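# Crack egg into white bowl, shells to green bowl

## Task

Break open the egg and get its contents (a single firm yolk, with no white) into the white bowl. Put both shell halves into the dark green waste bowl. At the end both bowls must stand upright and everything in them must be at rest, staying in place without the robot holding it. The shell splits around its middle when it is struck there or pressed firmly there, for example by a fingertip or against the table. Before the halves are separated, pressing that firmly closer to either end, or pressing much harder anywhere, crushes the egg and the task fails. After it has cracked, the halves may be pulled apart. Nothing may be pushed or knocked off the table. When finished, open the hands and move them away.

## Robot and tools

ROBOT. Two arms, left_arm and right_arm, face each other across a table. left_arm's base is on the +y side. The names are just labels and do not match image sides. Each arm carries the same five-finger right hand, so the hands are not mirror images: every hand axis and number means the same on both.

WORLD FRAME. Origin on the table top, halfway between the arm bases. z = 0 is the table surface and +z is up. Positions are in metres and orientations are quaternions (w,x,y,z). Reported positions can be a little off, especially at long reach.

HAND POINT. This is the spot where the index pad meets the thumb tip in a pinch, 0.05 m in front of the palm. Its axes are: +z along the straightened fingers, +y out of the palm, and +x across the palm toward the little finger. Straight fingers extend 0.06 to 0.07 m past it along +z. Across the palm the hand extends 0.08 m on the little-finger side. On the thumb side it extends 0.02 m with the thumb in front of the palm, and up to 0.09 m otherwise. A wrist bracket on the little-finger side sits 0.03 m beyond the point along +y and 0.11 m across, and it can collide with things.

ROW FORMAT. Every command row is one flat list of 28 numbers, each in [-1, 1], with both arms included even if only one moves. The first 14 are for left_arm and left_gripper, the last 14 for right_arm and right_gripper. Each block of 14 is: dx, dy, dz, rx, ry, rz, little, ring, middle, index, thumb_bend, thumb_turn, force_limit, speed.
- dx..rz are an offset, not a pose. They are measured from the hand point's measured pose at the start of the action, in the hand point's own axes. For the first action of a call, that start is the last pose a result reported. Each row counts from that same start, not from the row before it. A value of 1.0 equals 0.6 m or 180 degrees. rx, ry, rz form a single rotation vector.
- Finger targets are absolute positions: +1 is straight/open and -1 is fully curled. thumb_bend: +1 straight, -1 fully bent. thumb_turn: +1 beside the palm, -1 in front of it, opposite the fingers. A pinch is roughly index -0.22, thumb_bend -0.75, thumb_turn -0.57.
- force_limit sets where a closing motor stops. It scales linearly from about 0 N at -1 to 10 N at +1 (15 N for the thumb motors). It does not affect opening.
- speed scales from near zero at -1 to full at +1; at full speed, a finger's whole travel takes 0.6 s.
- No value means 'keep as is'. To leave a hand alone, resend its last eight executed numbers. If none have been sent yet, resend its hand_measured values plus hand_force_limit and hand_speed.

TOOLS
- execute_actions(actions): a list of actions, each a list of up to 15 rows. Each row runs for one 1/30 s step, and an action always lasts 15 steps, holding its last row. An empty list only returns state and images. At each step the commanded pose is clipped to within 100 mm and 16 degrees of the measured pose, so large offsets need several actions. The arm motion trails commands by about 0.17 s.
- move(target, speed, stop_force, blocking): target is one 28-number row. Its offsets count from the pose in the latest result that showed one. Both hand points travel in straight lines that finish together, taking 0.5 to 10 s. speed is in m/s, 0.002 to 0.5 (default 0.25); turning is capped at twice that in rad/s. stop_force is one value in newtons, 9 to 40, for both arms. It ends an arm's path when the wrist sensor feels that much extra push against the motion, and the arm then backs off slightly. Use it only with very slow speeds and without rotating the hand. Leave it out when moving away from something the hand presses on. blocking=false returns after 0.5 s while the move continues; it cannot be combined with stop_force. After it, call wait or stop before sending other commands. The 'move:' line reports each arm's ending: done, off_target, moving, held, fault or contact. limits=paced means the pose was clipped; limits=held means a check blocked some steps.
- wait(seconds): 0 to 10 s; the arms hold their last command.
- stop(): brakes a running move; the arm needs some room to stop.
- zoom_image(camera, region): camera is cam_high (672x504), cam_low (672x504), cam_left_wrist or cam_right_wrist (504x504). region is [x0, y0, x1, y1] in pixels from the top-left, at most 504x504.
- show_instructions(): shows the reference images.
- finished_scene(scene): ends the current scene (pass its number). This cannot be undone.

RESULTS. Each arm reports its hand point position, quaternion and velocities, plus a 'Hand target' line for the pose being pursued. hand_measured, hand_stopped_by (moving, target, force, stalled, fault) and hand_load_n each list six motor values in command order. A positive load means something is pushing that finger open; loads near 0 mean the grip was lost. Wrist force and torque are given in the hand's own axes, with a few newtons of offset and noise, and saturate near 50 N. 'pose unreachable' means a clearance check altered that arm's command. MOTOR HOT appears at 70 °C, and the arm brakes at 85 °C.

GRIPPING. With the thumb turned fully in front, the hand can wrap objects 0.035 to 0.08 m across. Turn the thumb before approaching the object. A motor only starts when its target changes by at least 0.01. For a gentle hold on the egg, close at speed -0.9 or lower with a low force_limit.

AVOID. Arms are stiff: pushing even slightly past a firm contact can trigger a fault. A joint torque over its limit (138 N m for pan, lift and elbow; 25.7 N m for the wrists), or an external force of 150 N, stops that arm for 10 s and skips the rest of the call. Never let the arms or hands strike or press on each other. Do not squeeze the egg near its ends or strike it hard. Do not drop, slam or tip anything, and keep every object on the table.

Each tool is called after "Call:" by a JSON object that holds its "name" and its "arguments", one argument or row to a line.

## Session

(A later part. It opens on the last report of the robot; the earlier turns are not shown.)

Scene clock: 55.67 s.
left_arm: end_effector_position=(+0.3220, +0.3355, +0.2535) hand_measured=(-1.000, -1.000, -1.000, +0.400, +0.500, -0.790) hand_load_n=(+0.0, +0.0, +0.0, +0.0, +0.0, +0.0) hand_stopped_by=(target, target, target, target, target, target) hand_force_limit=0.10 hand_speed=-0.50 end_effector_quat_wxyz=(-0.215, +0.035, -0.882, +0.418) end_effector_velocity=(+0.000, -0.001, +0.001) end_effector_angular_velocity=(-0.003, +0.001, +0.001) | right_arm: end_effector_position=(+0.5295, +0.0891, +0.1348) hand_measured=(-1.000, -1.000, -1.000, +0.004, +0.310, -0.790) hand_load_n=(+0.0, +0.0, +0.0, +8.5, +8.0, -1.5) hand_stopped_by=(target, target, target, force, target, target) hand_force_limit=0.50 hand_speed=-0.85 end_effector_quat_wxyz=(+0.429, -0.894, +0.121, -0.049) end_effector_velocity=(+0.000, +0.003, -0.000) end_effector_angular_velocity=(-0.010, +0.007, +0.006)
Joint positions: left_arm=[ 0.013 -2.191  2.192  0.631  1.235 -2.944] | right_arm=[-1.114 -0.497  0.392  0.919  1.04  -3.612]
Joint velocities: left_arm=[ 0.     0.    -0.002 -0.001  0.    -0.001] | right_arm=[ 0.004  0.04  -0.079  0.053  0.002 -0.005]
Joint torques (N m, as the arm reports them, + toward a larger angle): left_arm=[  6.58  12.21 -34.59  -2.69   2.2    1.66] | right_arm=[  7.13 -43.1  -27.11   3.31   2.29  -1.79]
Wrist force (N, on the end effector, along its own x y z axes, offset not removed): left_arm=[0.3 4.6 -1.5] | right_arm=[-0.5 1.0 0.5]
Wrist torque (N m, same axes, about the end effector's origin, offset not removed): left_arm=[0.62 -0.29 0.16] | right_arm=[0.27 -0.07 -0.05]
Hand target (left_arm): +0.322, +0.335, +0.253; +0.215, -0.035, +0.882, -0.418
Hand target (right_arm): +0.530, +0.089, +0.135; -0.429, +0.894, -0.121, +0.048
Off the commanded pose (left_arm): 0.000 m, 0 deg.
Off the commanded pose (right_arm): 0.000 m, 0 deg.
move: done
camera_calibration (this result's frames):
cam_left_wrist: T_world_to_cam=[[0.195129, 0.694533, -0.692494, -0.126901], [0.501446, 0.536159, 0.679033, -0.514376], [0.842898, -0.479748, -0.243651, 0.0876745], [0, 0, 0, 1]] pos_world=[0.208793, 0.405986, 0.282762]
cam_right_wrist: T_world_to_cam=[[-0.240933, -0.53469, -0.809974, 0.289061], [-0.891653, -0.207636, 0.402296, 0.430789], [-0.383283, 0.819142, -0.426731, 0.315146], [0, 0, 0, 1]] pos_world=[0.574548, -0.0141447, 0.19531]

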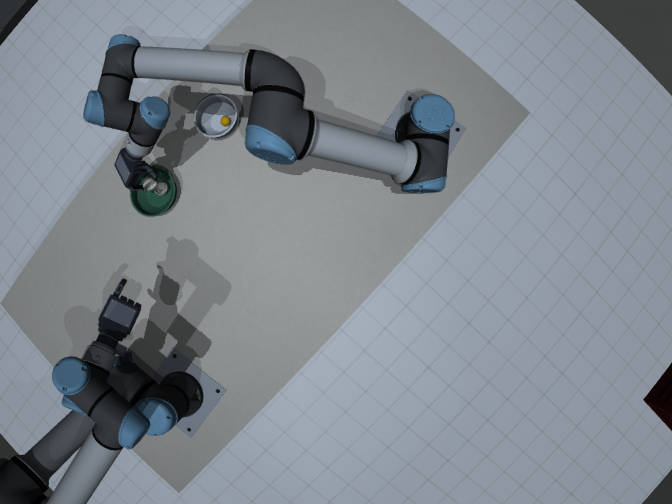

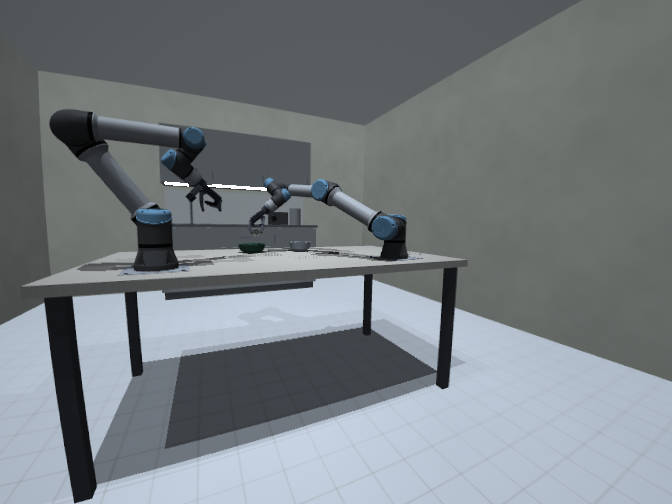

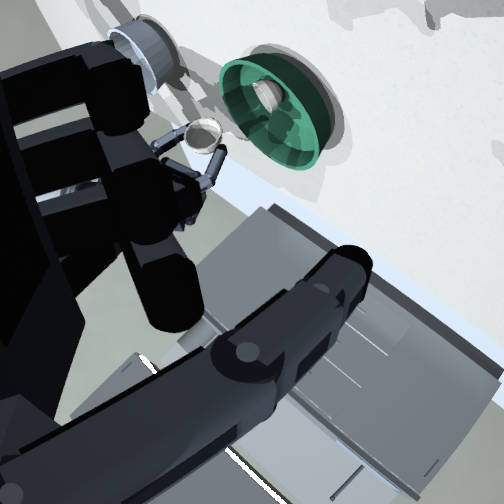

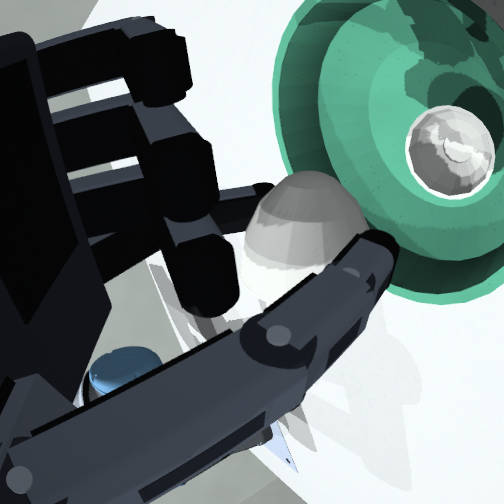

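Call:
{"name": "move", "arguments": {
  "target": [0,0,0,0,0,0,-1,-1,-1,0.4,0.5,-0.79,0.1,-0.5,0.028,0.038,0.065,0,0,0,-1,-1,-1,-0.2,0.3,-0.79,0.5,-0.85],
  "speed": 0.08
}}

Call:
{"name": "zoom_image", "arguments": {
  "camera": "cam_high",
  "region": [100,130,200,230]
}}

Scene clock: 56.90 s.
left_arm: end_effector_position=(+0.3220, +0.3355, +0.2535) hand_measured=(-1.000, -1.000, -1.000, +0.400, +0.500, -0.790) hand_load_n=(+0.0, +0.0, +0.0, +0.0, +0.0, +0.0) hand_stopped_by=(target, target, target, target, target, target) hand_force_limit=0.10 hand_speed=-0.50 end_effector_quat_wxyz=(-0.215, +0.035, -0.882, +0.418) end_effector_velocity=(-0.000, +0.000, -0.000) end_effector_angular_velocity=(+0.001, +0.000, -0.001) | right_arm: end_effector_position=(+0.5489, +0.1002, +0.0925) hand_measured=(-1.000, -1.000, -1.000, +0.004, +0.310, -0.790) hand_load_n=(+0.0, +0.0, +0.0, +8.5, +8.0, -1.5) hand_stopped_by=(target, target, target, force, target, target) hand_force_limit=0.50 hand_speed=-0.85 end_effector_quat_wxyz=(+0.429, -0.894, +0.121, -0.049) end_effector_velocity=(+0.002, +0.001, -0.002) end_effector_angular_velocity=(-0.001, +0.001, +0.001)
Joint positions: left_arm=[ 0.013 -2.191  2.192  0.631  1.235 -2.944] | right_arm=[-1.117 -0.371  0.25   0.936  1.038 -3.614]
Joint velocities: left_arm=[0.    0.    0.    0.    0.001 0.001] | right_arm=[-0.     0.02  -0.036  0.018 -0.    -0.001]
Joint torques (N m, as the arm reports them, + toward a larger angle): left_arm=[  7.37  11.99 -34.4   -2.64   2.2    1.65] | right_arm=[ -5.78 -46.04 -28.36   3.07  -3.63  -1.85]
Wrist force (N, on the end effector, along its own x y z axes, offset not removed): left_arm=[5.3 -2.2 -2.5] | right_arm=[-1.9 3.5 0.6]
Wrist torque (N m, same axes, about the end effector's origin, offset not removed): left_arm=[0.01 -0.82 0.19] | right_arm=[0.53 0.03 0.05]
Hand target (left_arm): +0.322, +0.335, +0.253; +0.215, -0.035, +0.882, -0.418
Hand target (right_arm): +0.549, +0.100, +0.092; -0.429, +0.894, -0.121, +0.049
Off the commanded pose (left_arm): 0.000 m, 0 deg.
Off the commanded pose (right_arm): 0.000 m, 0 deg.
move: done
camera_calibration (this result's frames):
cam_left_wrist: T_world_to_cam=[[0.195129, 0.694533, -0.692495, -0.126901], [0.501446, 0.536159, 0.679033, -0.514376], [0.842898, -0.479748, -0.24365, 0.0876744], [0, 0, 0, 1]] pos_world=[0.208793, 0.405985, 0.282762]
cam_right_wrist: T_world_to_cam=[[-0.240806, -0.53434, -0.810243, 0.26538], [-0.891818, -0.207591, 0.401953, 0.46759], [-0.382979, 0.819382, -0.426545, 0.295195], [0, 0, 0, 1]] pos_world=[0.593963, -0.0030067, 0.152987]

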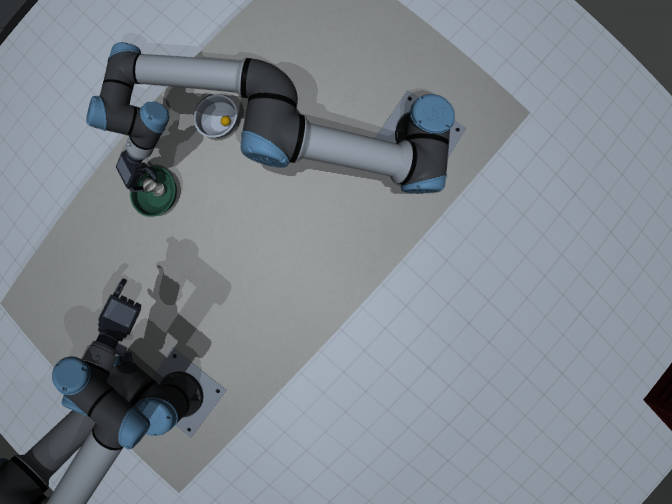

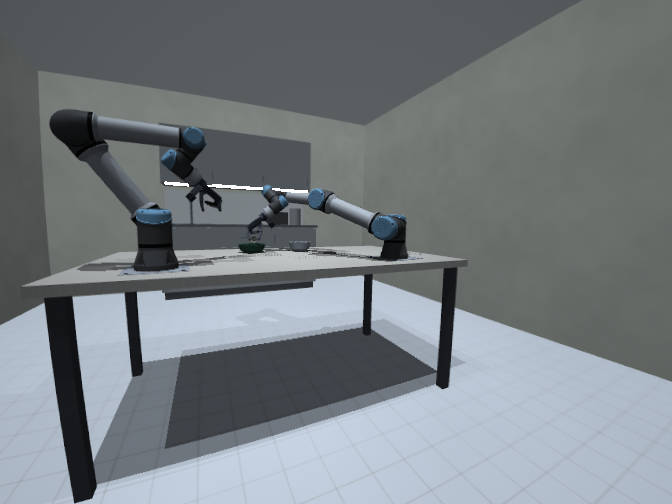

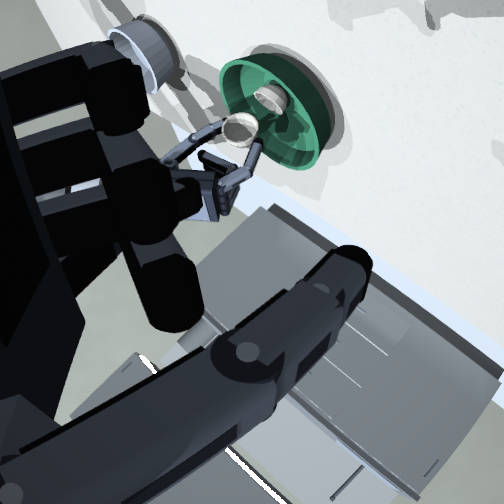

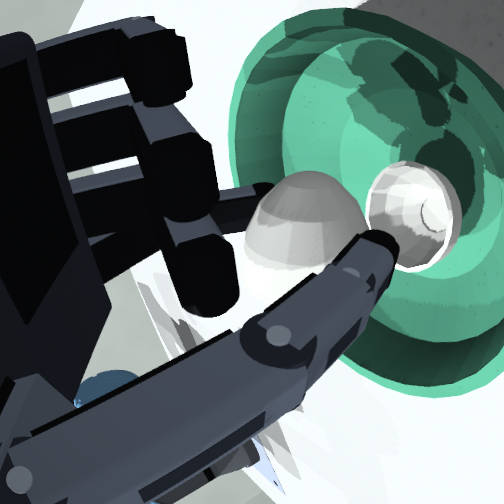

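Region (100, 130, 200, 230) of cam_high's 672x504 image, scaled by 5.040, with more detail than that image has.

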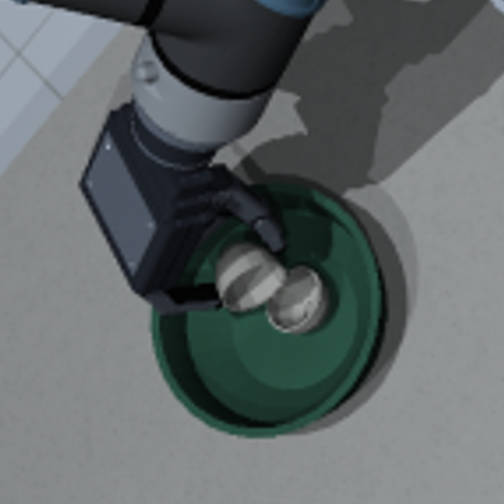

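Call:
{"name": "execute_actions", "arguments": {
  "actions": [
    [[0,0,0,0,0,0,-1,-1,-1,0.4,0.5,-0.79,0.1,-0.5,0,0.016,0.013,0,0,0,-1,-1,-1,-0.2,0.3,-0.79,0.5,-0.85]],
    [[0,0,0,0,0,0,-1,-1,-1,0.4,0.5,-0.79,0.1,-0.5,0,0,0,0,0,0,-1,-1,-1,0.3,0.55,-0.79,0.5,-0.4]],
    [[0,0,0,0,0,0,-1,-1,-1,0.4,0.5,-0.79,0.1,-0.5,0,-0.05,-0.06,0,0,0,-1,-1,-1,0.3,0.55,-0.79,0.5,-0.4]]
  ]
}}

Call:
{"name": "move", "arguments": {
  "target": [0,0,0,0,0,0,-1,-1,-1,0.4,0.5,-0.79,0.1,-0.5,0,-0.03,-0.35,0,0,0,-1,-1,-1,0.3,0.55,-0.79,0.5,-0.4]
}}

Call:
{"name": "wait", "arguments": {
  "seconds": 6
}}

Call:
{"name": "zoom_image", "arguments": {
  "camera": "cam_high",
  "region": [110,80,260,230]
}}

Scene clock: 58.60 s.
left_arm: end_effector_position=(+0.3220, +0.3355, +0.2535) hand_measured=(-1.000, -1.000, -1.000, +0.400, +0.500, -0.790) hand_load_n=(+0.0, +0.0, +0.0, +0.0, +0.0, +0.0) hand_stopped_by=(target, target, target, target, target, target) hand_force_limit=0.10 hand_speed=-0.50 end_effector_quat_wxyz=(-0.215, +0.035, -0.882, +0.418) end_effector_velocity=(+0.000, +0.000, -0.000) end_effector_angular_velocity=(+0.000, -0.000, +0.001) | right_arm: end_effector_position=(+0.5472, +0.0915, +0.1254) hand_measured=(-1.000, -1.000, -1.000, +0.300, +0.550, -0.790) hand_load_n=(+0.0, +0.0, +0.0, +0.0, +0.0, +0.0) hand_stopped_by=(target, target, target, target, target, target) hand_force_limit=0.50 hand_speed=-0.40 end_effector_quat_wxyz=(+0.430, -0.893, +0.121, -0.049) end_effector_velocity=(-0.000, -0.002, +0.007) end_effector_angular_velocity=(-0.005, +0.004, +0.002)
Joint positions: left_arm=[ 0.013 -2.191  2.192  0.631  1.235 -2.944] | right_arm=[-1.126 -0.398  0.221  0.994  1.032 -3.621]
Joint velocities: left_arm=[ 0.    -0.     0.     0.    -0.001 -0.   ] | right_arm=[-0.002  0.019 -0.059  0.049 -0.002 -0.005]
Joint torques (N m, as the arm reports them, + toward a larger angle): left_arm=[  7.07  11.71 -34.18  -2.67   2.11   1.6 ] | right_arm=[ -7.   -44.05 -26.67   3.52  -3.42  -1.72]
Wrist force (N, on the end effector, along its own x y z axes, offset not removed): left_arm=[3.0 -1.5 -1.9] | right_arm=[0.0 0.6 2.4]
Wrist torque (N m, same axes, about the end effector's origin, offset not removed): left_arm=[-0.02 -0.45 0.07] | right_arm=[0.07 -0.10 -0.24]
Hand target (left_arm): +0.322, +0.335, +0.253; +0.215, -0.035, +0.882, -0.418
Hand target (right_arm): +0.547, +0.091, +0.126; -0.429, +0.894, -0.121, +0.049
Off the commanded pose (left_arm): 0.000 m, 0 deg.
Off the commanded pose (right_arm): 0.001 m, 0 deg.
camera_calibration (this result's frames):
cam_left_wrist: T_world_to_cam=[[0.195129, 0.694533, -0.692494, -0.126901], [0.501446, 0.536159, 0.679033, -0.514376], [0.842898, -0.479748, -0.24365, 0.0876745], [0, 0, 0, 1]] pos_world=[0.208793, 0.405985, 0.282762]
cam_right_wrist: T_world_to_cam=[[-0.240455, -0.533663, -0.810793, 0.286728], [-0.89209, -0.207718, 0.401285, 0.451241], [-0.382567, 0.819791, -0.426129, 0.315349], [0, 0, 0, 1]] pos_world=[0.592134, -0.0117727, 0.18578]

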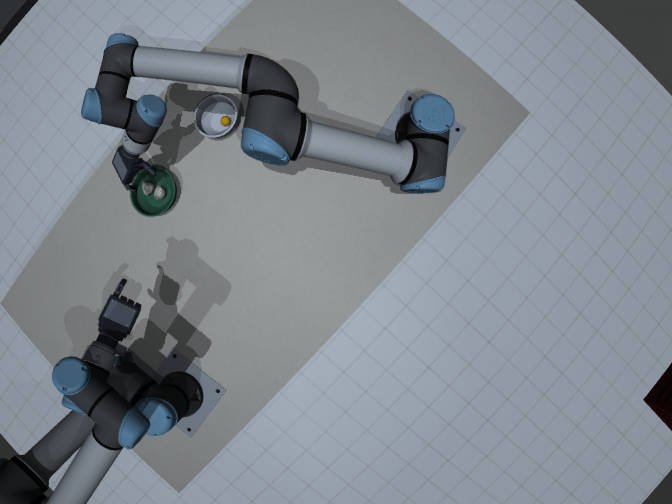

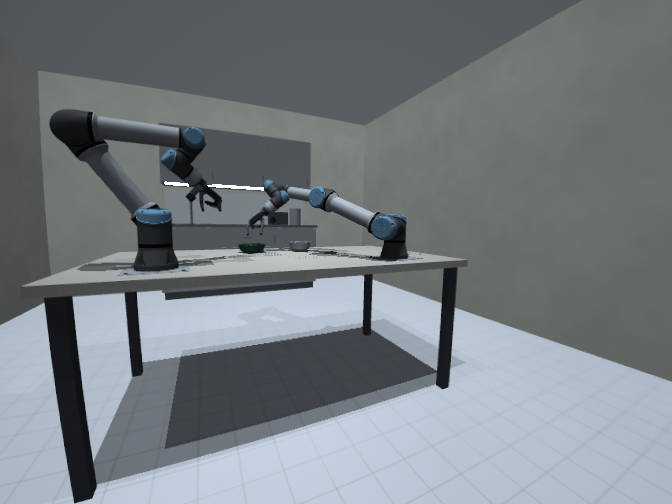

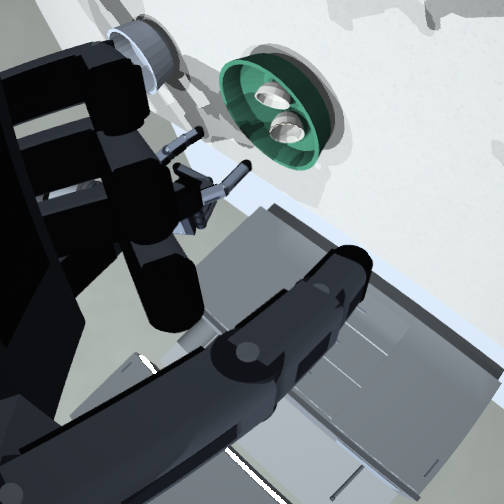

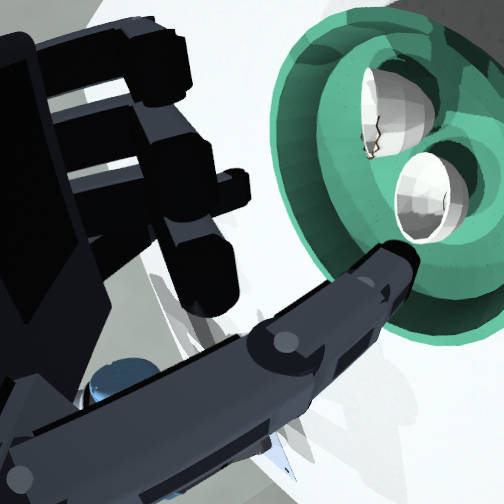

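Scene clock: 60.13 s.
left_arm: end_effector_position=(+0.3220, +0.3355, +0.2535) hand_measured=(-1.000, -1.000, -1.000, +0.400, +0.500, -0.790) hand_load_n=(+0.0, +0.0, +0.0, +0.0, +0.0, +0.0) hand_stopped_by=(target, target, target, target, target, target) hand_force_limit=0.10 hand_speed=-0.50 end_effector_quat_wxyz=(-0.215, +0.035, -0.882, +0.418) end_effector_velocity=(+0.000, -0.001, +0.001) end_effector_angular_velocity=(-0.002, -0.000, -0.000) | right_arm: end_effector_position=(+0.5102, -0.0559, +0.2708) hand_measured=(-1.000, -1.000, -1.000, +0.300, +0.550, -0.790) hand_load_n=(+0.0, +0.0, +0.0, +0.0, +0.0, +0.0) hand_stopped_by=(target, target, target, target, target, target) hand_force_limit=0.50 hand_speed=-0.40 end_effector_quat_wxyz=(+0.430, -0.894, +0.121, -0.049) end_effector_velocity=(+0.000, -0.003, +0.002) end_effector_angular_velocity=(+0.001, -0.002, -0.001)
Joint positions: left_arm=[ 0.013 -2.191  2.192  0.631  1.235 -2.944] | right_arm=[-1.297 -0.898  0.794  1.009  0.921 -3.778]
Joint velocities: left_arm=[ 0.001  0.001 -0.002 -0.     0.001  0.001] | right_arm=[-0.004 -0.006  0.007 -0.001 -0.002 -0.003]
Joint torques (N m, as the arm reports them, + toward a larger angle): left_arm=[  7.36  12.62 -34.39  -2.66   2.15   1.63] | right_arm=[ -5.58 -53.61  -9.37  -0.84  -3.88  -1.75]
Wrist force (N, on the end effector, along its own x y z axes, offset not removed): left_arm=[8.5 0.1 -2.1] | right_arm=[-1.5 0.7 0.0]
Wrist torque (N m, same axes, about the end effector's origin, offset not removed): left_arm=[0.32 -1.40 0.48] | right_arm=[0.14 0.19 -0.20]
Hand target (left_arm): +0.322, +0.335, +0.253; +0.215, -0.035, +0.882, -0.418
Hand target (right_arm): +0.510, -0.056, +0.271; -0.430, +0.894, -0.121, +0.049
Off the commanded pose (left_arm): 0.000 m, 0 deg.
Off the commanded pose (right_arm): 0.001 m, 0 deg.
move: done
camera_calibration (this result's frames):
cam_left_wrist: T_world_to_cam=[[0.195129, 0.694533, -0.692494, -0.126901], [0.501446, 0.536158, 0.679033, -0.514376], [0.842898, -0.479748, -0.243651, 0.0876747], [0, 0, 0, 1]] pos_world=[0.208793, 0.405985, 0.282762]
cam_right_wrist: T_world_to_cam=[[-0.240317, -0.534066, -0.810569, 0.316914], [-0.892148, -0.207541, 0.401247, 0.329307], [-0.382519, 0.819573, -0.42659, 0.484149], [0, 0, 0, 1]] pos_world=[0.555147, -0.159198, 0.33128]

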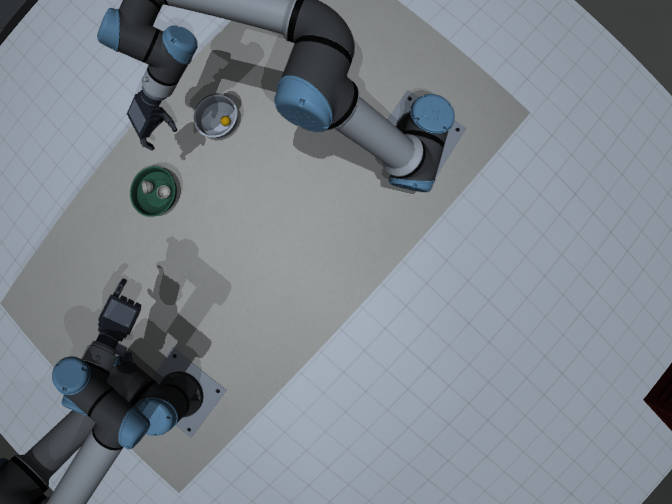

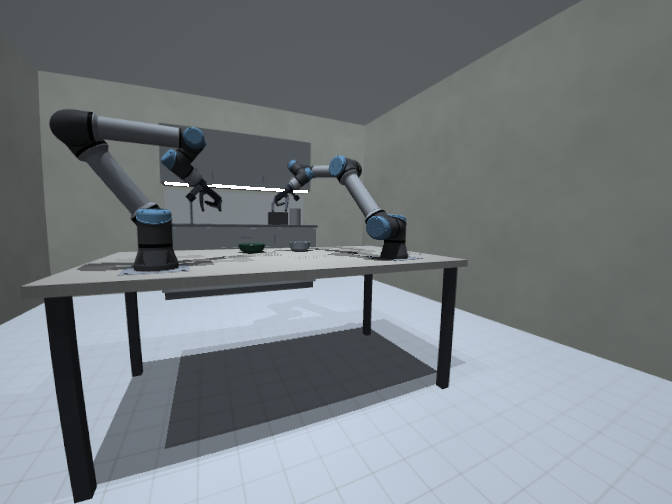

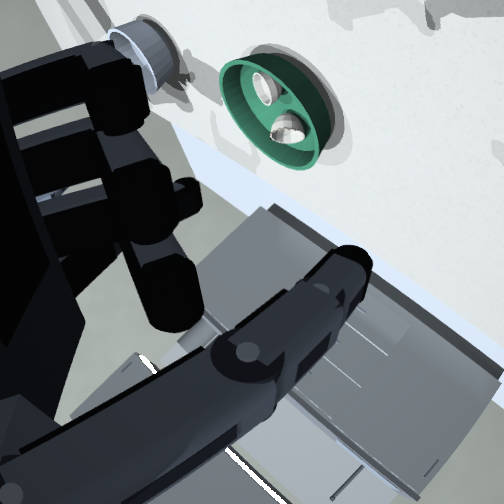

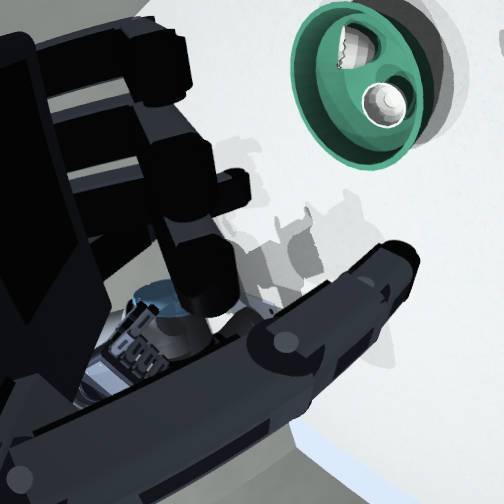

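Scene clock: 66.13 s.
left_arm: end_effector_position=(+0.3220, +0.3355, +0.2535) hand_measured=(-1.000, -1.000, -1.000, +0.400, +0.500, -0.790) hand_load_n=(+0.0, +0.0, +0.0, +0.0, +0.0, +0.0) hand_stopped_by=(target, target, target, target, target, target) hand_force_limit=0.10 hand_speed=-0.50 end_effector_quat_wxyz=(-0.215, +0.035, -0.882, +0.418) end_effector_velocity=(+0.000, -0.000, -0.000) end_effector_angular_velocity=(-0.001, +0.000, +0.001) | right_arm: end_effector_position=(+0.5101, -0.0562, +0.2710) hand_measured=(-1.000, -1.000, -1.000, +0.300, +0.550, -0.790) hand_load_n=(+0.0, +0.0, +0.0, +0.0, +0.0, +0.0) hand_stopped_by=(target, target, target, target, target, target) hand_force_limit=0.50 hand_speed=-0.40 end_effector_quat_wxyz=(+0.430, -0.894, +0.121, -0.049) end_effector_velocity=(-0.000, +0.001, -0.000) end_effector_angular_velocity=(+0.000, -0.001, +0.002)
Joint positions: left_arm=[ 0.013 -2.191  2.192  0.631  1.235 -2.944] | right_arm=[-1.298 -0.899  0.795  1.009  0.92  -3.779]
Joint velocities: left_arm=[-0.     0.     0.001 -0.001 -0.001 -0.001] | right_arm=[ 0.001  0.     0.    -0.001 -0.001 -0.001]
Joint torques (N m, as the arm reports them, + toward a larger angle): left_arm=[  7.15  11.25 -34.1   -2.64   2.16   1.54] | right_arm=[ -5.71 -53.85 -10.02  -0.82  -3.7   -1.81]
Wrist force (N, on the end effector, along its own x y z axes, offset not removed): left_arm=[4.1 3.7 0.5] | right_arm=[0.3 -0.6 0.9]
Wrist torque (N m, same axes, about the end effector's origin, offset not removed): left_arm=[0.90 -0.78 0.39] | right_arm=[-0.22 -0.02 -0.21]
Hand target (left_arm): +0.322, +0.335, +0.253; +0.215, -0.035, +0.882, -0.418
Hand target (right_arm): +0.510, -0.056, +0.271; -0.430, +0.894, -0.121, +0.049
Off the commanded pose (left_arm): 0.000 m, 0 deg.
Off the commanded pose (right_arm): 0.000 m, 0 deg.
wait: 6.00 s; at rest by 0.17 s
camera_calibration (this result's frames):
cam_left_wrist: T_world_to_cam=[[0.19513, 0.694533, -0.692494, -0.126901], [0.501446, 0.536159, 0.679033, -0.514376], [0.842898, -0.479748, -0.24365, 0.0876746], [0, 0, 0, 1]] pos_world=[0.208793, 0.405985, 0.282762]
cam_right_wrist: T_world_to_cam=[[-0.240245, -0.533909, -0.810693, 0.316934], [-0.892218, -0.207544, 0.40109, 0.3292], [-0.3824, 0.819675, -0.426501, 0.484333], [0, 0, 0, 1]] pos_world=[0.555069, -0.159458, 0.331467]

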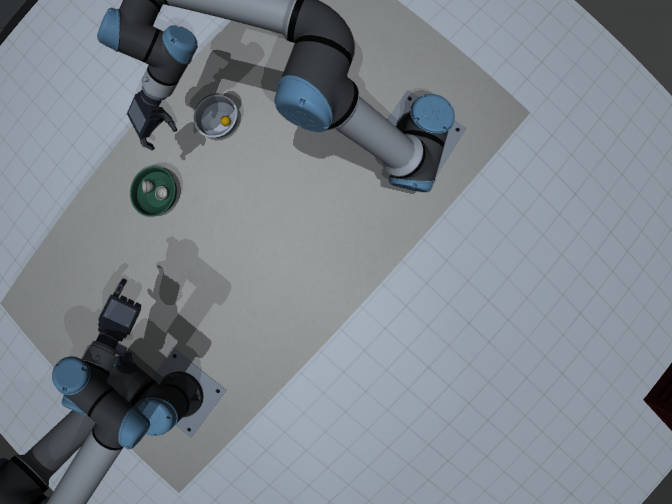

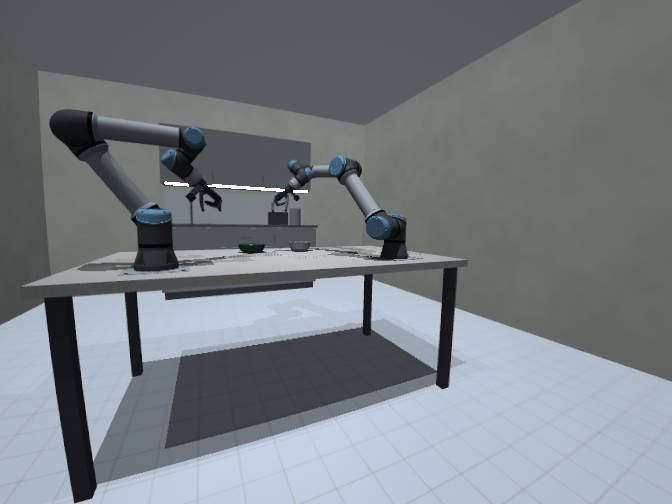

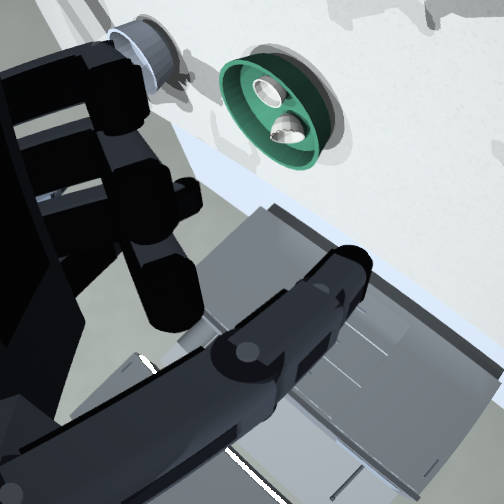

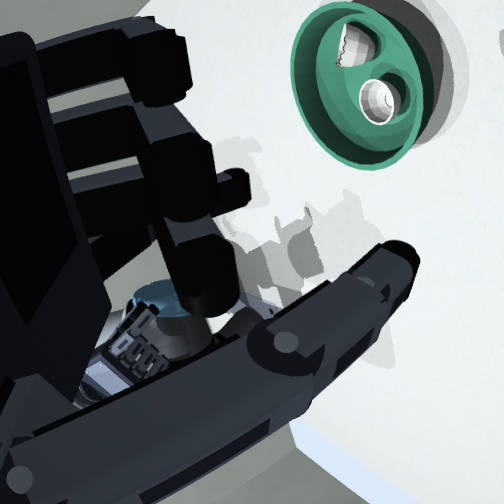

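Region (110, 80, 260, 230) of cam_high's 672x504 image, scaled by 3.360, with more detail than that image has.

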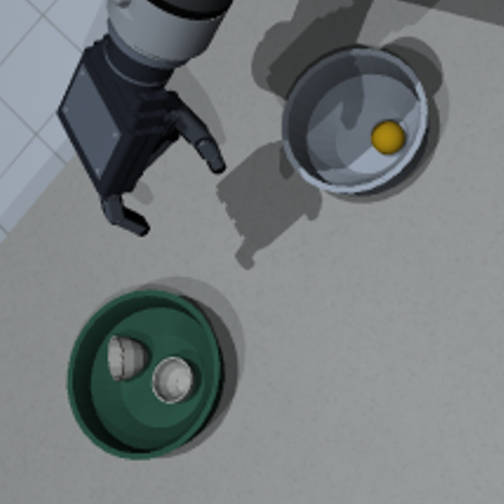

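Check that the shell has stopped rocking.

Call:
{"name": "wait", "arguments": {
  "seconds": 10
}}

Call:
{"name": "wait", "arguments": {
  "seconds": 0.7
}}

Scene clock: 76.20 s.
left_arm: end_effector_position=(+0.3220, +0.3355, +0.2535) hand_measured=(-1.000, -1.000, -1.000, +0.400, +0.500, -0.790) hand_load_n=(+0.0, +0.0, +0.0, +0.0, +0.0, +0.0) hand_stopped_by=(target, target, target, target, target, target) hand_force_limit=0.10 hand_speed=-0.50 end_effector_quat_wxyz=(-0.215, +0.035, -0.882, +0.418) end_effector_velocity=(-0.000, +0.000, -0.000) end_effector_angular_velocity=(-0.000, +0.001, -0.001) | right_arm: end_effector_position=(+0.5101, -0.0562, +0.2710) hand_measured=(-1.000, -1.000, -1.000, +0.300, +0.550, -0.790) hand_load_n=(+0.0, +0.0, +0.0, +0.0, +0.0, +0.0) hand_stopped_by=(target, target, target, target, target, target) hand_force_limit=0.50 hand_speed=-0.40 end_effector_quat_wxyz=(+0.430, -0.894, +0.121, -0.049) end_effector_velocity=(-0.000, +0.000, +0.001) end_effector_angular_velocity=(+0.001, -0.002, +0.000)
Joint positions: left_arm=[ 0.013 -2.191  2.192  0.631  1.235 -2.944] | right_arm=[-1.298 -0.899  0.795  1.009  0.92  -3.779]
Joint velocities: left_arm=[-0.    -0.     0.     0.     0.001 -0.   ] | right_arm=[ 0.    -0.001 -0.001 -0.     0.    -0.   ]
Joint torques (N m, as the arm reports them, + toward a larger angle): left_arm=[  7.22  11.54 -34.07  -2.57   2.08   1.69] | right_arm=[ -5.85 -54.38  -9.55  -0.69  -3.75  -1.71]
Wrist force (N, on the end effector, along its own x y z axes, offset not removed): left_arm=[0.6 -0.5 -0.6] | right_arm=[-1.3 2.6 2.6]
Wrist torque (N m, same axes, about the end effector's origin, offset not removed): left_arm=[0.08 -0.09 0.12] | right_arm=[0.34 0.02 0.00]
Hand target (left_arm): +0.322, +0.335, +0.253; +0.215, -0.035, +0.882, -0.418
Hand target (right_arm): +0.510, -0.056, +0.271; -0.430, +0.894, -0.121, +0.049
Off the commanded pose (left_arm): 0.000 m, 0 deg.
Off the commanded pose (right_arm): 0.000 m, 0 deg.
wait: 10.00 s; at rest by 0.10 s
camera_calibration (this result's frames):
cam_left_wrist: T_world_to_cam=[[0.195129, 0.694533, -0.692494, -0.126901], [0.501446, 0.536159, 0.679033, -0.514376], [0.842898, -0.479748, -0.24365, 0.0876745], [0, 0, 0, 1]] pos_world=[0.208793, 0.405985, 0.282762]
cam_right_wrist: T_world_to_cam=[[-0.240245, -0.533909, -0.810693, 0.316934], [-0.892218, -0.207544, 0.40109, 0.3292], [-0.3824, 0.819675, -0.426501, 0.484333], [0, 0, 0, 1]] pos_world=[0.555069, -0.159458, 0.331467]

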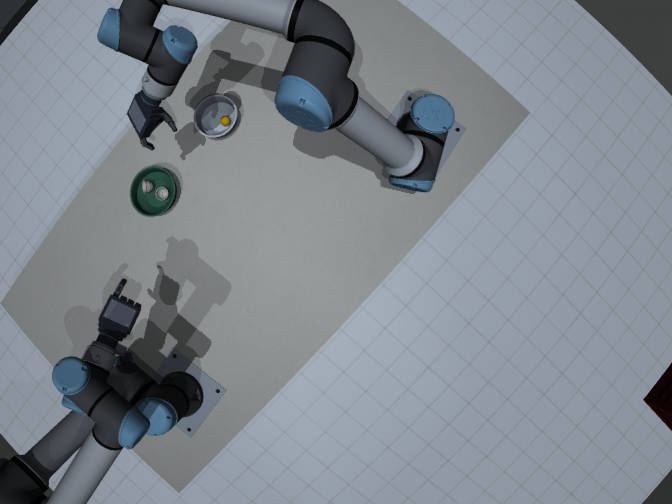

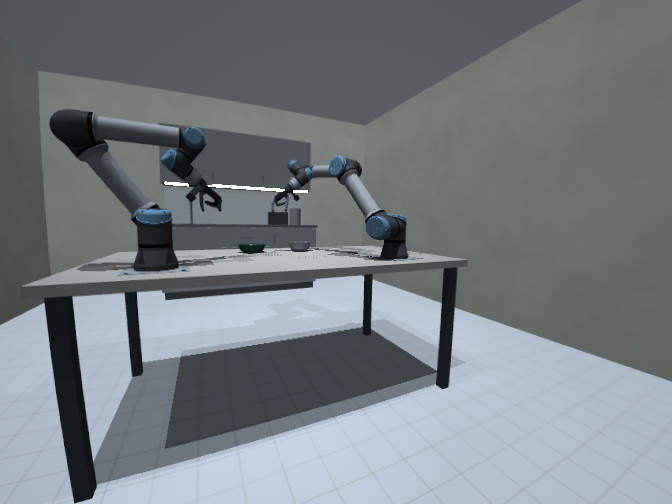

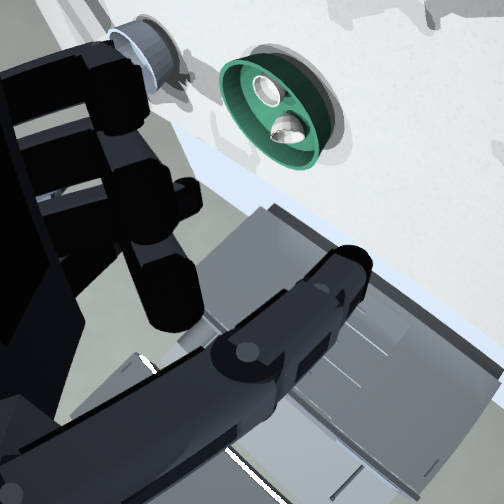

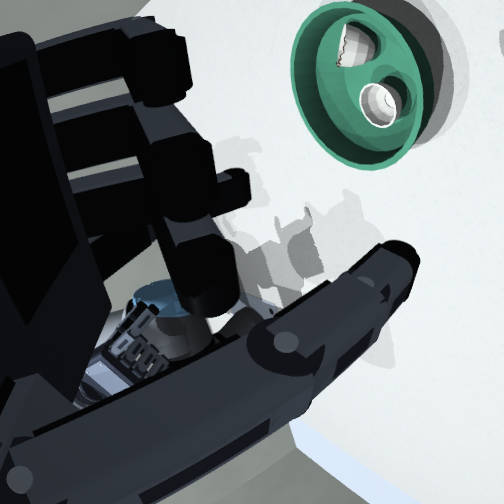

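Scene clock: 76.90 s.
left_arm: end_effector_position=(+0.3220, +0.3355, +0.2535) hand_measured=(-1.000, -1.000, -1.000, +0.400, +0.500, -0.790) hand_load_n=(+0.0, +0.0, +0.0, +0.0, +0.0, +0.0) hand_stopped_by=(target, target, target, target, target, target) hand_force_limit=0.10 hand_speed=-0.50 end_effector_quat_wxyz=(-0.215, +0.035, -0.882, +0.418) end_effector_velocity=(-0.001, +0.000, -0.000) end_effector_angular_velocity=(+0.001, +0.001, -0.002) | right_arm: end_effector_position=(+0.5101, -0.0562, +0.2710) hand_measured=(-1.000, -1.000, -1.000, +0.300, +0.550, -0.790) hand_load_n=(+0.0, +0.0, +0.0, +0.0, +0.0, +0.0) hand_stopped_by=(target, target, target, target, target, target) hand_force_limit=0.50 hand_speed=-0.40 end_effector_quat_wxyz=(+0.430, -0.894, +0.121, -0.049) end_effector_velocity=(-0.001, +0.001, +0.001) end_effector_angular_velocity=(+0.000, -0.002, +0.002)
Joint positions: left_arm=[ 0.013 -2.191  2.192  0.631  1.235 -2.944] | right_arm=[-1.298 -0.899  0.795  1.009  0.92  -3.779]
Joint velocities: left_arm=[-0.001 -0.001  0.001  0.001  0.002  0.   ] | right_arm=[ 0.002 -0.002  0.     0.     0.    -0.001]
Joint torques (N m, as the arm reports them, + toward a larger angle): left_arm=[  7.07  11.49 -33.98  -2.62   2.06   1.47] | right_arm=[ -5.78 -54.42  -9.93  -0.78  -3.66  -1.73]
Wrist force (N, on the end effector, along its own x y z axes, offset not removed): left_arm=[3.4 -0.8 -0.5] | right_arm=[-1.7 0.1 2.0]
Wrist torque (N m, same axes, about the end effector's origin, offset not removed): left_arm=[0.06 -0.59 -0.02] | right_arm=[0.15 0.24 -0.16]
Hand target (left_arm): +0.322, +0.335, +0.253; +0.215, -0.035, +0.882, -0.418
Hand target (right_arm): +0.510, -0.056, +0.271; -0.430, +0.894, -0.121, +0.049
Off the commanded pose (left_arm): 0.000 m, 0 deg.
Off the commanded pose (right_arm): 0.000 m, 0 deg.
wait: 0.70 s; at rest by 0.17 s
camera_calibration (this result's frames):
cam_left_wrist: T_world_to_cam=[[0.195129, 0.694533, -0.692494, -0.126901], [0.501446, 0.536158, 0.679033, -0.514376], [0.842898, -0.479748, -0.24365, 0.0876745], [0, 0, 0, 1]] pos_world=[0.208793, 0.405985, 0.282762]
cam_right_wrist: T_world_to_cam=[[-0.240245, -0.533909, -0.810693, 0.316935], [-0.892218, -0.207544, 0.401089, 0.3292], [-0.3824, 0.819675, -0.426501, 0.484333], [0, 0, 0, 1]] pos_world=[0.555069, -0.159458, 0.331467]

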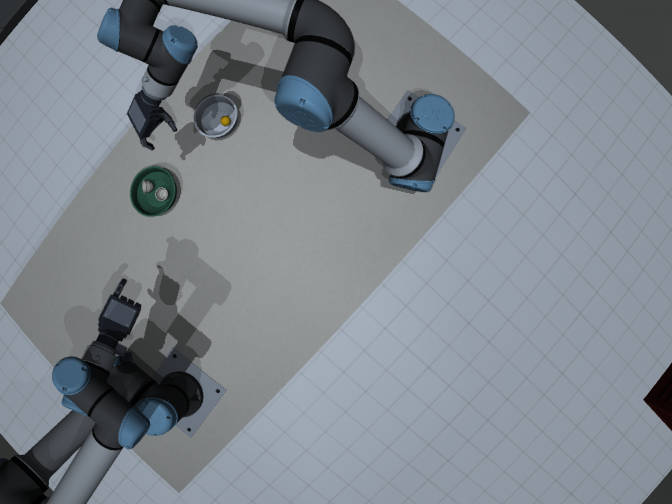

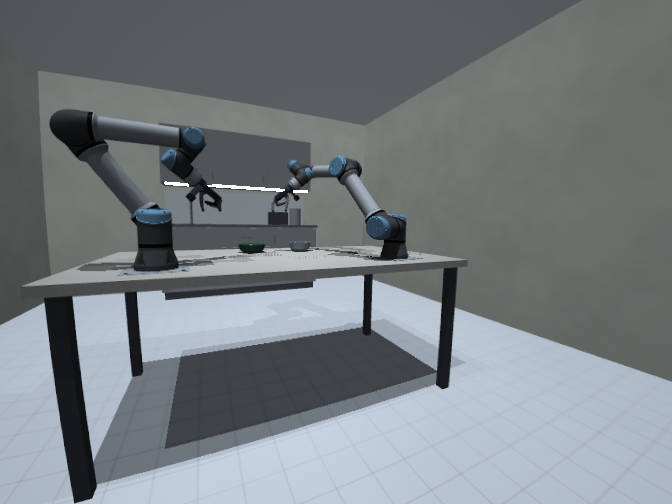

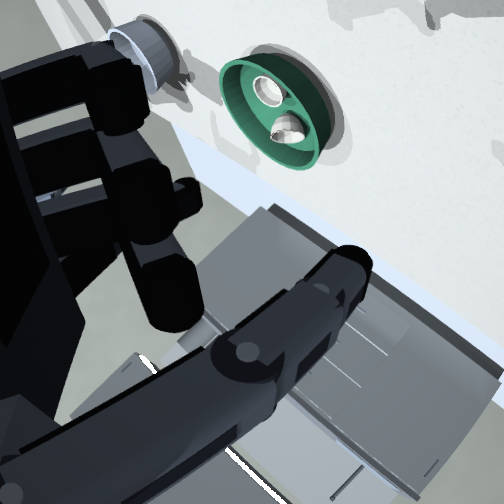

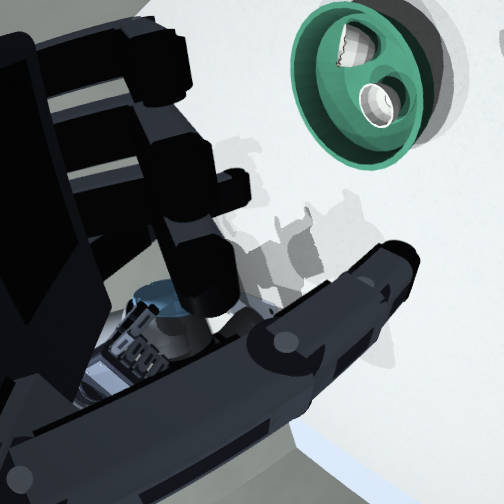

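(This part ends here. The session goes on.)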